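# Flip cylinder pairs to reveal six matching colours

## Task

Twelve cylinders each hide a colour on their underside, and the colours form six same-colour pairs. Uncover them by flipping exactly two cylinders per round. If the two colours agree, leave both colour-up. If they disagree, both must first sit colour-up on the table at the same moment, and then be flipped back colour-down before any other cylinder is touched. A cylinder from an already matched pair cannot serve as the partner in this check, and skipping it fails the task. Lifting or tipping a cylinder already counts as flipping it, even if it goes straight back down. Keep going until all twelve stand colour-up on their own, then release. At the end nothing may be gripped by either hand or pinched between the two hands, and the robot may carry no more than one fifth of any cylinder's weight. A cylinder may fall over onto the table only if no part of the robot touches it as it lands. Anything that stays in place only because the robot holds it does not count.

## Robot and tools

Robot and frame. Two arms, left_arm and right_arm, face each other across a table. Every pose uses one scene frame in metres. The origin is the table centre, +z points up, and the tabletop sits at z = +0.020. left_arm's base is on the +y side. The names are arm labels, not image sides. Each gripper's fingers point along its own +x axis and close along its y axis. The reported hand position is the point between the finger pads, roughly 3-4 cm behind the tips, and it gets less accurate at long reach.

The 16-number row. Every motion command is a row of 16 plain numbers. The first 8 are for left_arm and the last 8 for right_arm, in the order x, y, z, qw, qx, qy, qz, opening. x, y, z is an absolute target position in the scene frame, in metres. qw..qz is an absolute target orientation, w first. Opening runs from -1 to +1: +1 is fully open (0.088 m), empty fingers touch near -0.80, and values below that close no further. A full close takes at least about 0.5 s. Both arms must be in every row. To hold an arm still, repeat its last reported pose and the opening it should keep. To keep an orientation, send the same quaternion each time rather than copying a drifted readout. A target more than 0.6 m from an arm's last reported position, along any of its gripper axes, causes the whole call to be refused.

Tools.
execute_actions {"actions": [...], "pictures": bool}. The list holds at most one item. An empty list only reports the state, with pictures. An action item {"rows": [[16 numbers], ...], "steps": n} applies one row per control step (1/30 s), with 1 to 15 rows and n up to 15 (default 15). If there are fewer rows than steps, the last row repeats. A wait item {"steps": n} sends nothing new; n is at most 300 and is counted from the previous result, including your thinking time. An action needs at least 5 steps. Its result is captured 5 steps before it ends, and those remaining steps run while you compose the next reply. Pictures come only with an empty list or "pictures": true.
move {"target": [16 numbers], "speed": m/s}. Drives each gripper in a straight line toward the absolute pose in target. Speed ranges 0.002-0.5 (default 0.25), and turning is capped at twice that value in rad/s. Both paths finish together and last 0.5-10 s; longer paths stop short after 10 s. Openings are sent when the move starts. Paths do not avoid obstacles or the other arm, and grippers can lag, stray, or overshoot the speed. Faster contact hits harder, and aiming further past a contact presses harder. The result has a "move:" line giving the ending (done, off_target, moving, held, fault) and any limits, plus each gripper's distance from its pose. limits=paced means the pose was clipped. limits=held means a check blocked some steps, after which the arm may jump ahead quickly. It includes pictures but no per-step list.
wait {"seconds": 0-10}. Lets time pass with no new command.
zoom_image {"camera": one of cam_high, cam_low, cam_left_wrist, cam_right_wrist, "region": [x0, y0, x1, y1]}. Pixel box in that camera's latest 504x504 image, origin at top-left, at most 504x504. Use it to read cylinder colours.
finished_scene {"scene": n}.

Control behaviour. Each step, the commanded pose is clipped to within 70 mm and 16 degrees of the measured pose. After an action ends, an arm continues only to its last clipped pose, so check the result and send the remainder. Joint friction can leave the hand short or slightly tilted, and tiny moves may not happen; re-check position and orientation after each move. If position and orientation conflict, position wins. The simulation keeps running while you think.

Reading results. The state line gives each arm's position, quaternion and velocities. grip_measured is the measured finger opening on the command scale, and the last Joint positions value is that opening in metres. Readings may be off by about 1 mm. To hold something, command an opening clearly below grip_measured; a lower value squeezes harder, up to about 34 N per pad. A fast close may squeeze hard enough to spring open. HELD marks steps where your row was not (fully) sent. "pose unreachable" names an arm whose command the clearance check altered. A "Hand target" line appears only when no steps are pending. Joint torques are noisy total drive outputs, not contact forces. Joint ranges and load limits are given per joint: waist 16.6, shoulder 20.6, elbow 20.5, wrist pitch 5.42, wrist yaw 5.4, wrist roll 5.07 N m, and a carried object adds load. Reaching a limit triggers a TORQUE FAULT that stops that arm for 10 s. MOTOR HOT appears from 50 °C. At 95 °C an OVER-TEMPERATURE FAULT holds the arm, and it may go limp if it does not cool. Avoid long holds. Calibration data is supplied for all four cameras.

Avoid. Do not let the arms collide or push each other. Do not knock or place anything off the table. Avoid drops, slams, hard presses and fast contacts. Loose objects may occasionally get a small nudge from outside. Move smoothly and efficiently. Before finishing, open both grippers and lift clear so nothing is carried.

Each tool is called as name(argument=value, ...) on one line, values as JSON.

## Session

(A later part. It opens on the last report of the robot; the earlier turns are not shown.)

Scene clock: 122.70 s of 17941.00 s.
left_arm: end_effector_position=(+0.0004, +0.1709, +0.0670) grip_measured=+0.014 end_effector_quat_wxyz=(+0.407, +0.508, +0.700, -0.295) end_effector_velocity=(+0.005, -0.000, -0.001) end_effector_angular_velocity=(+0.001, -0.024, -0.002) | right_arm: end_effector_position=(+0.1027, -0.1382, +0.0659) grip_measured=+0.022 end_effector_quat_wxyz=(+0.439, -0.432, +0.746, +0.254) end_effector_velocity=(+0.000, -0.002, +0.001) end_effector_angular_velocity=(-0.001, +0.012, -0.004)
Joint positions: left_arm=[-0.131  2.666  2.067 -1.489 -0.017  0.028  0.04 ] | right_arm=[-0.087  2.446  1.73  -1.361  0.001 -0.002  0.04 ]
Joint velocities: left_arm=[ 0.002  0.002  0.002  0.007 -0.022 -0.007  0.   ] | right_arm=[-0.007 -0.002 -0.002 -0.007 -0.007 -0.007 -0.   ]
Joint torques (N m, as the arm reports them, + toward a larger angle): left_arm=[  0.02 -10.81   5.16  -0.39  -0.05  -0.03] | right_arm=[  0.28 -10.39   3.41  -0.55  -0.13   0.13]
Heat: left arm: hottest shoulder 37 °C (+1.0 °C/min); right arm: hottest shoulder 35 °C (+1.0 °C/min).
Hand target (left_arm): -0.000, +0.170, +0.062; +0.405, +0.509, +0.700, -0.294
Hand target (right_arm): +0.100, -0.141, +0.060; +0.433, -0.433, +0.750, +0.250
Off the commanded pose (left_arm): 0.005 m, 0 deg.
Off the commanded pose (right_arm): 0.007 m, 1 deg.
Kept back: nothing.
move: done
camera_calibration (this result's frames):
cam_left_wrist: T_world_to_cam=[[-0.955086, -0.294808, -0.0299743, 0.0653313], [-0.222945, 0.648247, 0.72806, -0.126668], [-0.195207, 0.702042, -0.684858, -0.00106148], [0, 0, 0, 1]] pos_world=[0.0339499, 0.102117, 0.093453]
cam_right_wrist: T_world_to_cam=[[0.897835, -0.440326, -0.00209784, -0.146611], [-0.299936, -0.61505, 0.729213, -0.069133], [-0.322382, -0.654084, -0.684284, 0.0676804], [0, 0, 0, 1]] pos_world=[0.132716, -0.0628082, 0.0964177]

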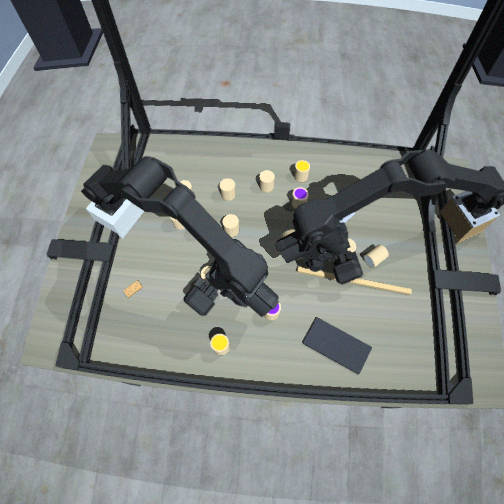

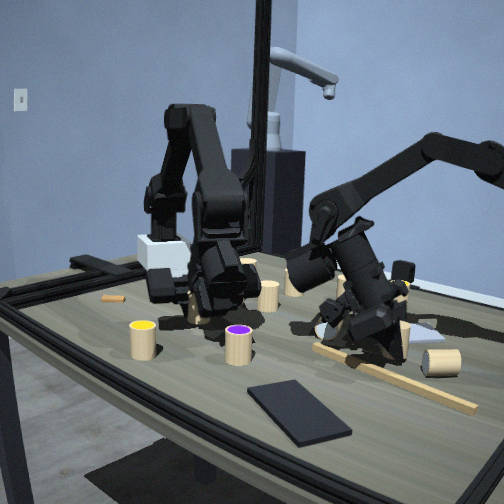

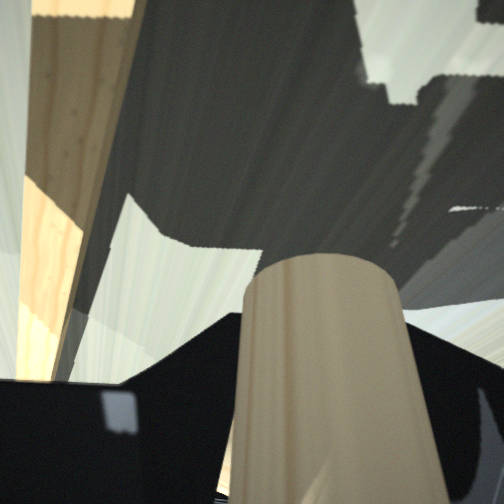

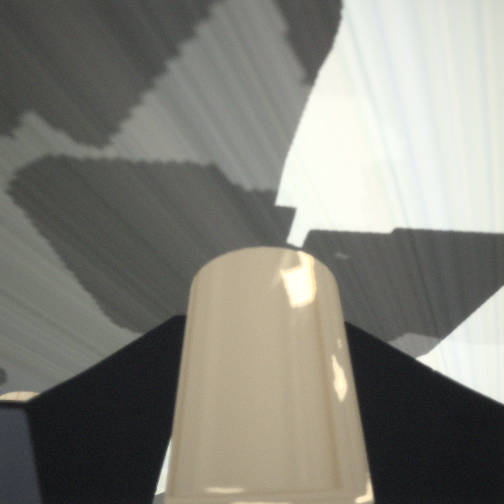

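move(target=[0,0.17,0.051,0.405,0.509,0.7,-0.294,-0.3,0.1,-0.14,0.051,0.433,-0.433,0.75,0.25,-0.3], speed=0.04)

Scene clock: 123.67 s of 17941.00 s.
left_arm: end_effector_position=(+0.0009, +0.1694, +0.0585) grip_measured=+0.014 end_effector_quat_wxyz=(+0.409, +0.507, +0.698, -0.296) end_effector_velocity=(-0.002, +0.001, +0.001) end_effector_angular_velocity=(+0.006, +0.005, +0.008) | right_arm: end_effector_position=(+0.1033, -0.1368, +0.0596) grip_measured=+0.022 end_effector_quat_wxyz=(+0.441, -0.431, +0.745, +0.256) end_effector_velocity=(-0.002, +0.001, +0.002) end_effector_angular_velocity=(+0.009, +0.021, -0.007)
Joint positions: left_arm=[-0.131  2.683  2.067 -1.466 -0.017  0.028  0.04 ] | right_arm=[-0.087  2.458  1.728 -1.342  0.001 -0.002  0.04 ]
Joint velocities: left_arm=[-0.002 -0.002 -0.002 -0.007  0.007 -0.007 -0.   ] | right_arm=[-0.002 -0.002  0.002 -0.007 -0.022 -0.007 -0.   ]
Joint torques (N m, as the arm reports them, + toward a larger angle): left_arm=[ -0.23 -10.52   4.81  -0.2   -0.08  -0.01] | right_arm=[ 0.3  -9.68  3.03 -0.31 -0.11  0.13]
Heat: left arm: hottest shoulder 37 °C (+1.0 °C/min); right arm: hottest shoulder 35 °C (+1.0 °C/min).
Hand target (left_arm): -0.000, +0.170, +0.051; +0.405, +0.509, +0.700, -0.294
Hand target (right_arm): +0.100, -0.140, +0.051; +0.433, -0.433, +0.750, +0.250
Off the commanded pose (left_arm): 0.008 m, 1 deg.
Off the commanded pose (right_arm): 0.010 m, 1 deg.
Kept back: nothing.
move: off_target (right_arm)
camera_calibration (this result's frames):
cam_left_wrist: T_world_to_cam=[[-0.955027, -0.29497, -0.0302554, 0.0651965], [-0.224364, 0.652152, 0.724126, -0.119824], [-0.193864, 0.698348, -0.689004, -0.00489704], [0, 0, 0, 1]] pos_world=[0.0344308, 0.100794, 0.085366]
cam_right_wrist: T_world_to_cam=[[0.897927, -0.440139, -0.00207228, -0.146522], [-0.301544, -0.618596, 0.725541, -0.0636327], [-0.320621, -0.650858, -0.688176, 0.0649633], [0, 0, 0, 1]] pos_world=[0.133206, -0.061571, 0.0905707]

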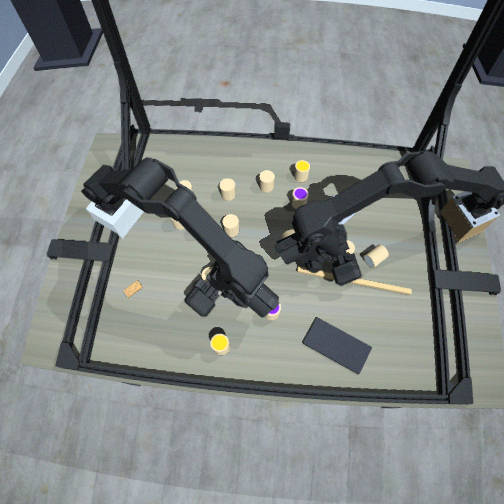

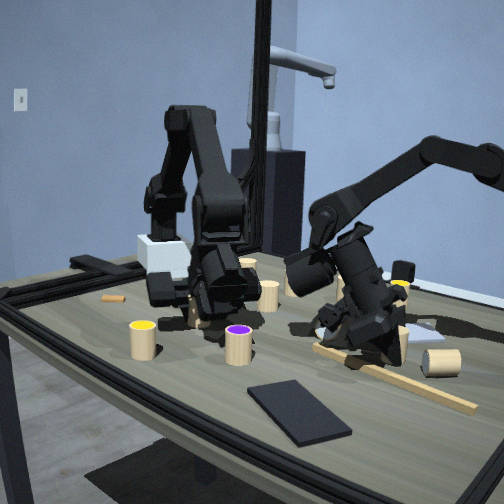

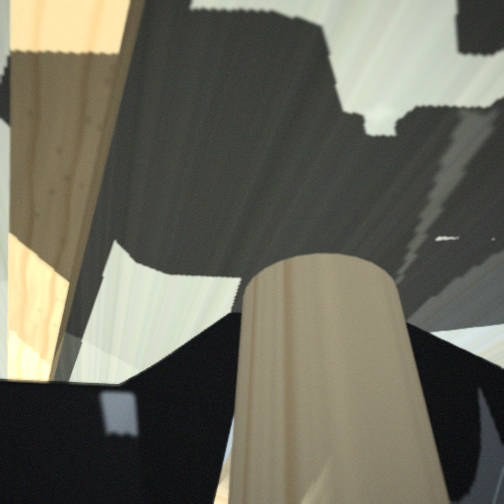

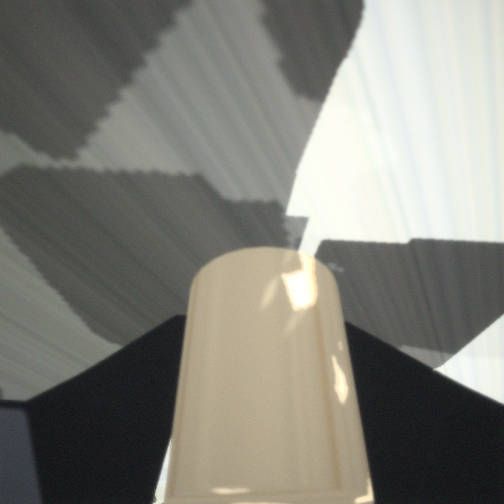

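move(target=[0,0.17,0.053,0.405,0.509,0.7,-0.294,0.45,0.1,-0.14,0.053,0.433,-0.433,0.75,0.25,0.45])

move(target=[0,0.17,0.11,0.405,0.509,0.7,-0.294,0.45,0.1,-0.14,0.115,0.433,-0.433,0.75,0.25,0.45])

move(target=[-0.12,0.1,0.17,0.1,0.82,0.14,-0.55,0.5,0.2,-0.24,0.13,0.75,-0.198,0.576,0.259,0.5], speed=0.4)

move(target=[-0.198,-0.039,0.135,0.377,-0.568,0.654,0.328,0.5,0.2,-0.24,0.13,0.75,-0.198,0.576,0.259,0.5], speed=0.4)

Scene clock: 124.77 s of 17941.00 s.
left_arm: end_effector_position=(+0.0013, +0.1701, +0.0586) grip_measured=+0.448 end_effector_quat_wxyz=(+0.408, +0.508, +0.698, -0.295) end_effector_velocity=(+0.002, +0.002, +0.003) end_effector_angular_velocity=(+0.010, -0.021, -0.007) | right_arm: end_effector_position=(+0.1033, -0.1369, +0.0592) grip_measured=+0.448 end_effector_quat_wxyz=(+0.441, -0.431, +0.745, +0.255) end_effector_velocity=(-0.002, -0.002, -0.000) end_effector_angular_velocity=(+0.001, +0.026, -0.011)
Joint positions: left_arm=[-0.13   2.683  2.067 -1.469 -0.02   0.028  0.061] | right_arm=[-0.087  2.459  1.728 -1.341  0.001 -0.001  0.061]
Joint velocities: left_arm=[-0.002 -0.007 -0.002 -0.007 -0.022 -0.007  0.001] | right_arm=[-0.007  0.002 -0.002 -0.007 -0.022 -0.007  0.001]
Joint torques (N m, as the arm reports them, + toward a larger angle): left_arm=[ -0.09 -10.81   4.77  -0.36   0.14   0.  ] | right_arm=[  0.26 -10.16   3.33  -0.65  -0.12   0.13]
Heat: left arm: hottest shoulder 37 °C (+1.0 °C/min); right arm: hottest shoulder 35 °C (+1.0 °C/min).
Hand target (left_arm): -0.000, +0.170, +0.053; +0.405, +0.509, +0.700, -0.294
Hand target (right_arm): +0.100, -0.140, +0.053; +0.433, -0.433, +0.750, +0.250
Off the commanded pose (left_arm): 0.006 m, 0 deg.
Off the commanded pose (right_arm): 0.008 m, 1 deg.
Kept back: nothing.
move: done
camera_calibration (this result's frames):
cam_left_wrist: T_world_to_cam=[[-0.955472, -0.293337, -0.0320508, 0.0655486], [-0.223897, 0.649936, 0.72626, -0.120082], [-0.192208, 0.701097, -0.686673, -0.00583933], [0, 0, 0, 1]] pos_world=[0.0346213, 0.101367, 0.085302]
cam_right_wrist: T_world_to_cam=[[0.897779, -0.440441, -0.00194054, -0.14655], [-0.30159, -0.617949, 0.726073, -0.0633368], [-0.320991, -0.651268, -0.687615, 0.0645646], [0, 0, 0, 1]] pos_world=[0.133193, -0.0616368, 0.0900983]

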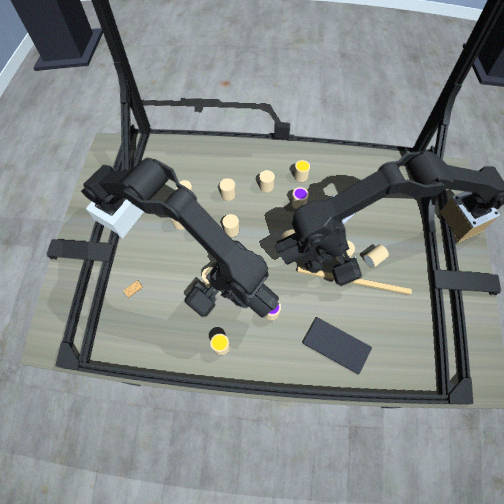

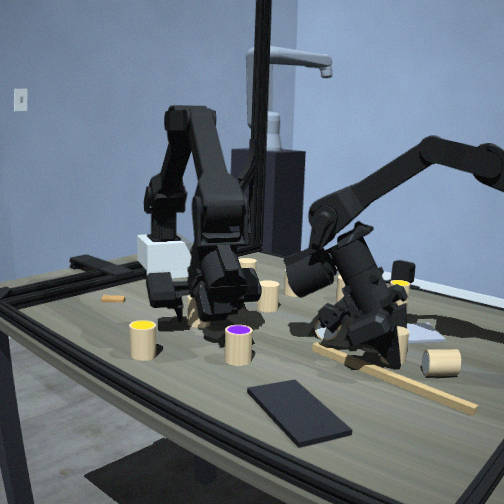

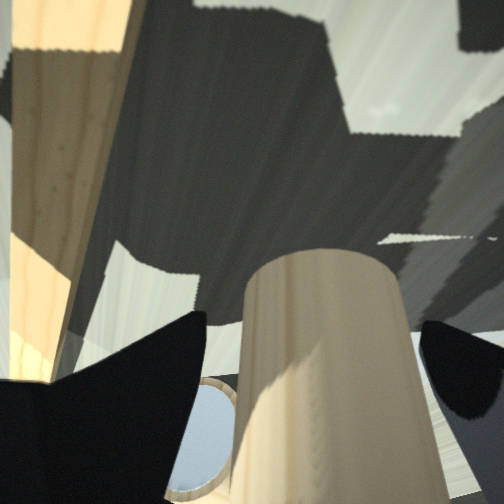

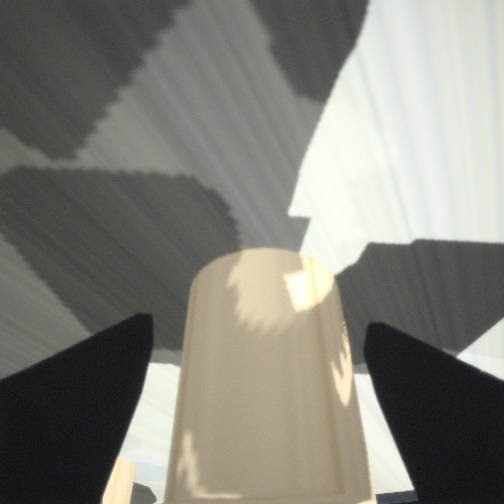

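Scene clock: 125.63 s of 17941.00 s.
left_arm: end_effector_position=(+0.0006, +0.1719, +0.1047) grip_measured=+0.450 end_effector_quat_wxyz=(+0.413, +0.507, +0.696, -0.298) end_effector_velocity=(+0.002, +0.001, +0.007) end_effector_angular_velocity=(+0.001, -0.024, -0.007) | right_arm: end_effector_position=(+0.1002, -0.1422, +0.1102) grip_measured=+0.450 end_effector_quat_wxyz=(+0.428, -0.435, +0.753, +0.247) end_effector_velocity=(-0.001, -0.001, +0.004) end_effector_angular_velocity=(-0.002, +0.021, +0.013)
Joint positions: left_arm=[-0.13   2.586  2.073 -1.561 -0.02   0.028  0.061] | right_arm=[-0.087  2.381  1.788 -1.515  0.001 -0.001  0.061]
Joint velocities: left_arm=[-0.002 -0.017 -0.002 -0.007 -0.022 -0.007 -0.   ] | right_arm=[-0.002 -0.002  0.007 -0.022 -0.007 -0.022 -0.001]
Joint torques (N m, as the arm reports them, + toward a larger angle): left_arm=[ -0.07 -14.84   4.58  -0.54   0.02  -0.03] | right_arm=[  0.26 -13.32   5.53  -0.92  -0.13   0.12]
Heat: left arm: hottest shoulder 37 °C (+1.0 °C/min); right arm: hottest shoulder 36 °C (+2.0 °C/min).
Hand target (left_arm): -0.000, +0.170, +0.110; +0.416, +0.505, +0.694, -0.302
Hand target (right_arm): +0.100, -0.140, +0.115; +0.433, -0.433, +0.750, +0.250
Off the commanded pose (left_arm): 0.006 m, 1 deg.
Off the commanded pose (right_arm): 0.005 m, 1 deg.
joint sent to its limit (left arm) — the command would take joint 4 (wrist pitch) past its lower limit, so that joint was sent only as far as its limit.
Kept back: nothing.
move: done
camera_calibration (this result's frames):
cam_left_wrist: T_world_to_cam=[[-0.955345, -0.293685, -0.0326336, 0.0670452], [-0.226724, 0.657704, 0.718347, -0.155347], [-0.189504, 0.693668, -0.69492, 0.0264964], [0, 0, 0, 1]] pos_world=[0.0338516, 0.103483, 0.132193]
cam_right_wrist: T_world_to_cam=[[0.897723, -0.440538, -0.00433397, -0.145786], [-0.288369, -0.595016, 0.7502, -0.105279], [-0.333071, -0.672222, -0.661197, 0.0904859], [0, 0, 0, 1]] pos_world=[0.130654, -0.0660402, 0.138177]

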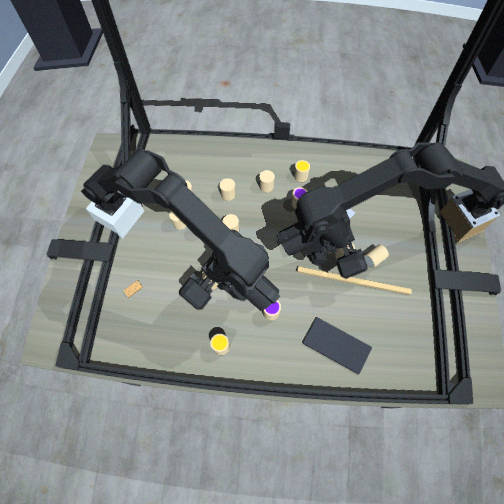

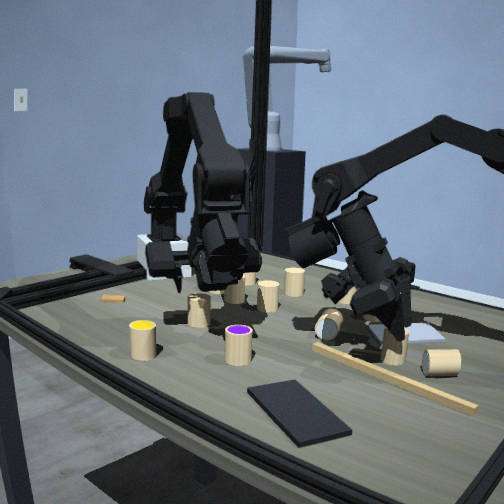

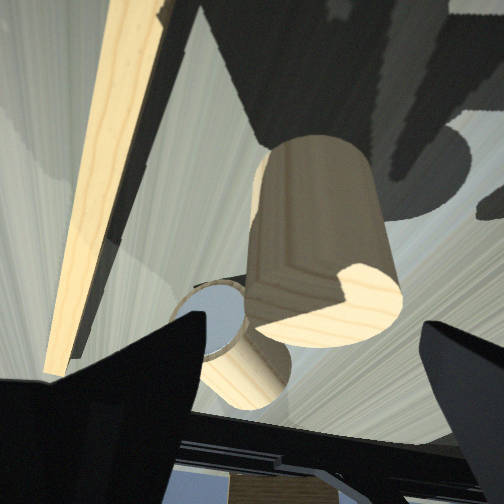

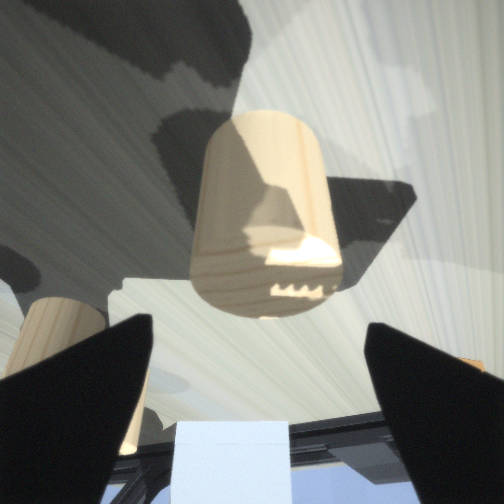

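Scene clock: 128.10 s of 17941.00 s.
left_arm: end_effector_position=(-0.1209, +0.0989, +0.1666) grip_measured=+0.500 end_effector_quat_wxyz=(+0.098, +0.816, +0.144, -0.551) end_effector_velocity=(-0.000, -0.001, -0.001) end_effector_angular_velocity=(-0.005, -0.003, -0.024) | right_arm: end_effector_position=(+0.2003, -0.2379, +0.1288) grip_measured=+0.500 end_effector_quat_wxyz=(+0.749, -0.199, +0.577, +0.256) end_effector_velocity=(-0.001, -0.002, -0.001) end_effector_angular_velocity=(+0.006, +0.001, +0.002)
Joint positions: left_arm=[-0.57   2.392  2.027 -1.375 -0.346  1.1    0.064] | right_arm=[-0.507  1.712  0.956 -0.558 -0.006 -0.032  0.064]
Joint velocities: left_arm=[-0.002 -0.007 -0.017  0.022 -0.007  0.022 -0.   ] | right_arm=[-0.007 -0.007 -0.012  0.007 -0.007 -0.007  0.   ]
Joint torques (N m, as the arm reports them, + toward a larger angle): left_arm=[ -0.01 -14.66   4.02   0.2   -0.36   0.12] | right_arm=[-0.31 -9.47  4.41  0.67 -0.14 -0.23]
Heat: left arm: hottest shoulder 39 °C (+3.0 °C/min); right arm: hottest shoulder 36 °C (+1.0 °C/min).
Hand target (left_arm): -0.121, +0.100, +0.170; +0.098, +0.817, +0.140, -0.551
Hand target (right_arm): +0.199, -0.240, +0.129; +0.750, -0.198, +0.576, +0.258
Off the commanded pose (left_arm): 0.004 m, 1 deg.
Off the commanded pose (right_arm): 0.002 m, 0 deg.
Kept back: nothing.
move: done
camera_calibration (this result's frames):
cam_left_wrist: T_world_to_cam=[[-0.330524, 0.943269, -0.0315789, -0.115397], [0.726047, 0.275502, 0.630044, -0.0115804], [0.603001, 0.185317, -0.775917, 0.256779], [0, 0, 0, 1]] pos_world=[-0.184571, 0.0644549, 0.202891]
cam_right_wrist: T_world_to_cam=[[0.650393, -0.758219, 0.0457443, -0.310237], [-0.759499, -0.648154, 0.0553026, 0.0239507], [-0.0122822, -0.0707111, -0.997421, 0.194041], [0, 0, 0, 1]] pos_world=[0.22235, -0.205984, 0.206407]

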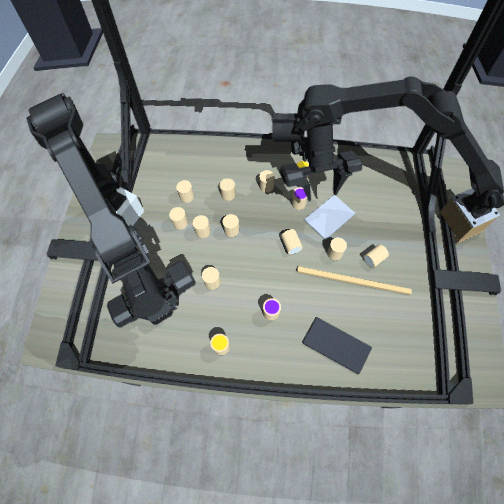

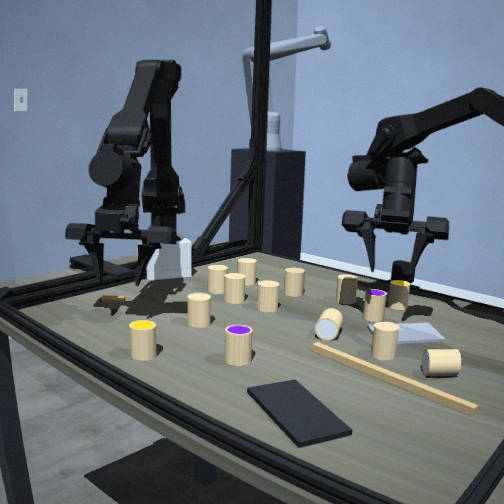

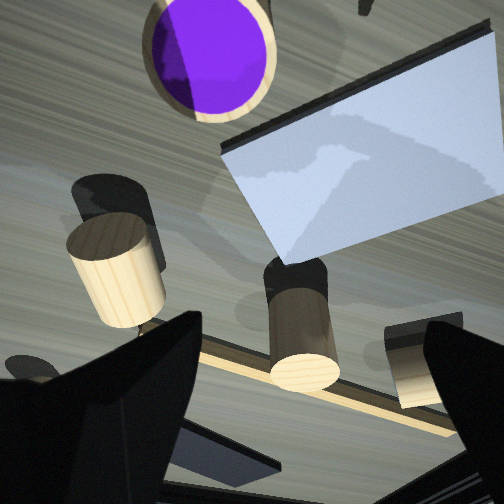

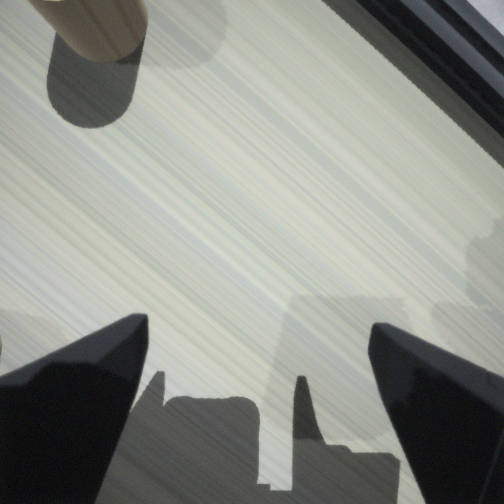

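Scene clock: 131.23 s of 17941.00 s.
left_arm: end_effector_position=(-0.1993, -0.0376, +0.1439) grip_measured=+0.500 end_effector_quat_wxyz=(-0.367, +0.577, -0.650, -0.332) end_effector_velocity=(-0.002, +0.002, -0.005) end_effector_angular_velocity=(+0.022, +0.000, -0.012) | right_arm: end_effector_position=(+0.2009, -0.2387, +0.1288) grip_measured=+0.500 end_effector_quat_wxyz=(+0.749, -0.198, +0.578, +0.257) end_effector_velocity=(-0.002, +0.004, +0.001) end_effector_angular_velocity=(+0.017, +0.003, +0.029)
Joint positions: left_arm=[-0.594  2.414  1.899 -0.52   0.006  3.135  0.064] | right_arm=[-0.512  1.712  0.955 -0.557 -0.01  -0.036  0.064]
Joint velocities: left_arm=[-0.002  0.012  0.012 -0.022  0.007  0.007 -0.   ] | right_arm=[ 0.002 -0.002 -0.002  0.007 -0.022 -0.022 -0.   ]
Joint torques (N m, as the arm reports them, + toward a larger angle): left_arm=[  0.35 -11.09   7.1    0.89   0.16   0.08] | right_arm=[-0.31 -9.45  4.73  0.58 -0.14 -0.22]
Heat: left arm: hottest shoulder 40 °C (+4.1 °C/min); right arm: hottest shoulder 36 °C (+1.0 °C/min).
Hand target (left_arm): -0.198, -0.039, +0.137; +0.371, -0.574, +0.648, +0.335
Hand target (right_arm): +0.200, -0.240, +0.130; +0.750, -0.198, +0.576, +0.259
Off the commanded pose (left_arm): 0.009 m, 2 deg.
Off the commanded pose (right_arm): 0.002 m, 0 deg.
joint sent to its limit (left arm) — the command would take joint 6 (wrist roll) past its upper limit, so that joint was sent only as far as its limit.
Kept back: nothing.
move: off_target (left_arm)
camera_calibration (this result's frames):
cam_left_wrist: T_world_to_cam=[[0.990895, -0.129536, -0.0367202, 0.210414], [-0.060083, -0.669491, 0.740386, -0.110866], [-0.12049, -0.731439, -0.671178, 0.118019], [0, 0, 0, 1]] pos_world=[-0.200939, 0.0393558, 0.169022]
cam_right_wrist: T_world_to_cam=[[0.650718, -0.758072, 0.0435033, -0.31097], [-0.759199, -0.648524, 0.0550857, 0.0237102], [-0.013546, -0.0688729, -0.997533, 0.194616], [0, 0, 0, 1]] pos_world=[0.222991, -0.206958, 0.206358]

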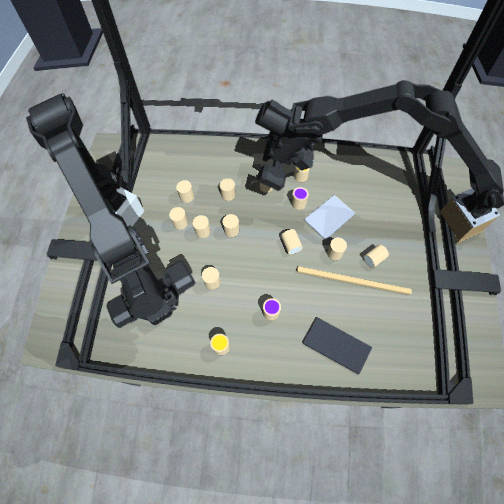

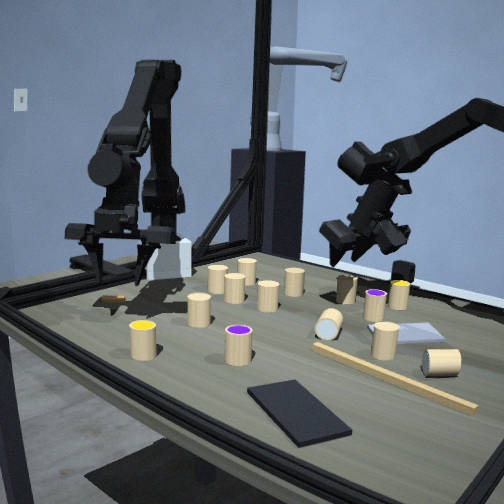

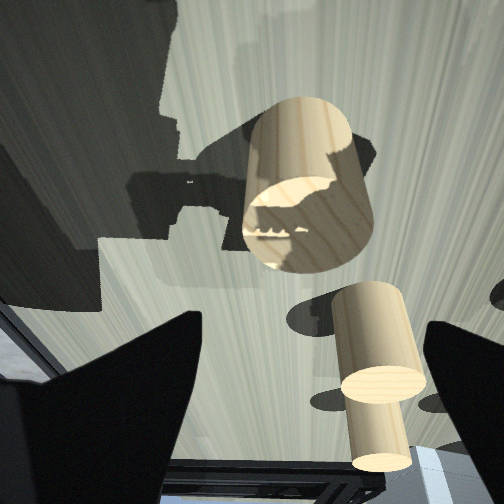

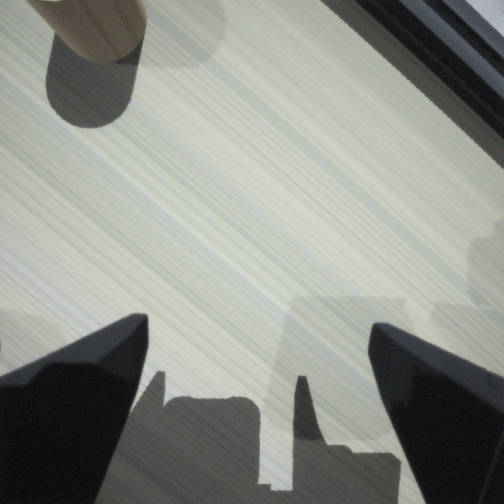

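move(target=[-0.2,-0.036,0.056,0.377,-0.568,0.654,0.328,0.5,0.2,-0.24,0.13,0.75,-0.198,0.576,0.259,0.5], speed=0.09)

Scene clock: 132.87 s of 17941.00 s.
left_arm: end_effector_position=(-0.1997, -0.0411, +0.0696) grip_measured=+0.500 end_effector_quat_wxyz=(-0.362, +0.579, -0.652, -0.328) end_effector_velocity=(-0.000, +0.002, -0.000) end_effector_angular_velocity=(+0.007, -0.003, +0.008) | right_arm: end_effector_position=(+0.2009, -0.2387, +0.1289) grip_measured=+0.500 end_effector_quat_wxyz=(+0.749, -0.198, +0.577, +0.257) end_effector_velocity=(-0.003, +0.005, +0.001) end_effector_angular_velocity=(+0.020, +0.005, +0.020)
Joint positions: left_arm=[-0.594  2.542  1.815 -0.295  0.006  3.137  0.063] | right_arm=[-0.512  1.712  0.955 -0.557 -0.01  -0.037  0.064]
Joint velocities: left_arm=[-0.002 -0.002 -0.002 -0.007 -0.007 -0.007  0.   ] | right_arm=[ 0.007 -0.002 -0.002  0.007 -0.022 -0.007  0.   ]
Joint torques (N m, as the arm reports them, + toward a larger angle): left_arm=[ -0.08 -11.59   4.68   1.17   0.     0.1 ] | right_arm=[-0.31 -9.45  4.76  0.57 -0.15 -0.22]
Heat: left arm: hottest shoulder 40 °C (+4.0 °C/min); right arm: hottest shoulder 36 °C (+1.0 °C/min).
Hand target (left_arm): -0.200, -0.036, +0.056; +0.372, -0.574, +0.649, +0.334
Hand target (right_arm): +0.200, -0.240, +0.130; +0.750, -0.198, +0.576, +0.259
Off the commanded pose (left_arm): 0.015 m, 2 deg.
Off the commanded pose (right_arm): 0.002 m, 0 deg.
joint sent to its limit (left arm) — the command would take joint 6 (wrist roll) past its upper limit, so that joint was sent only as far as its limit.
Kept back: nothing.
move: off_target (left_arm)
camera_calibration (this result's frames):
cam_left_wrist: T_world_to_cam=[[0.990656, -0.131538, -0.036031, 0.207511], [-0.0602174, -0.658906, 0.749811, -0.0585083], [-0.12237, -0.740635, -0.66067, 0.0640201], [0, 0, 0, 1]] pos_world=[-0.201261, 0.0361597, 0.0936432]
cam_right_wrist: T_world_to_cam=[[0.651065, -0.757788, 0.043266, -0.310892], [-0.758905, -0.648902, 0.0546796, 0.0236395], [-0.0133601, -0.0684347, -0.997566, 0.194811], [0, 0, 0, 1]] pos_world=[0.222954, -0.206919, 0.206495]

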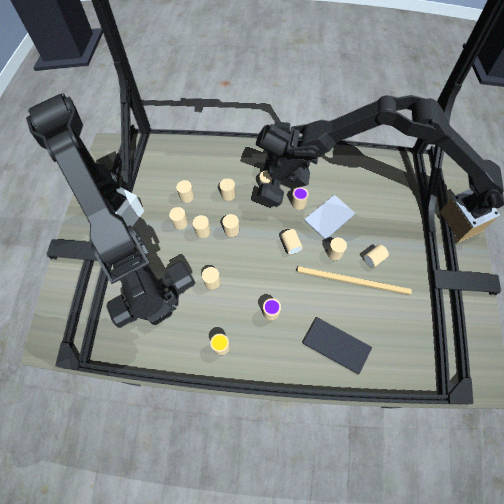

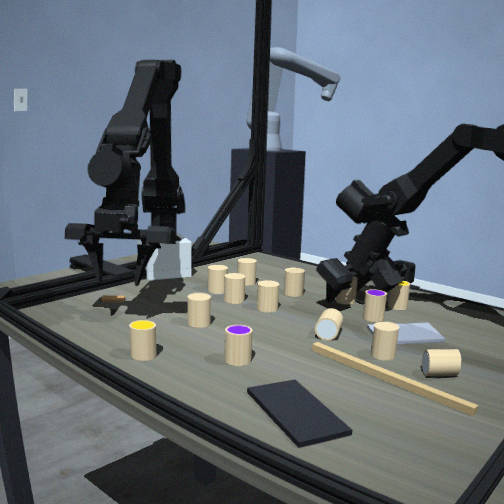

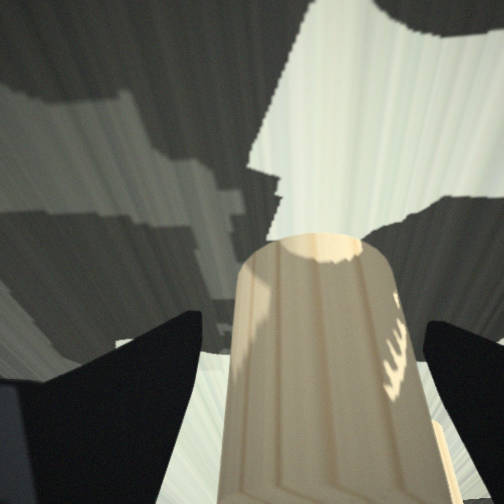

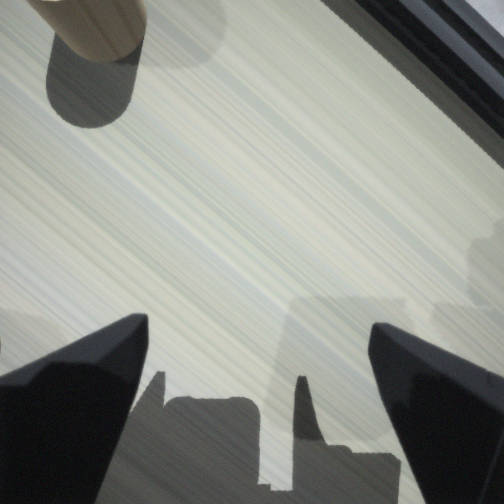

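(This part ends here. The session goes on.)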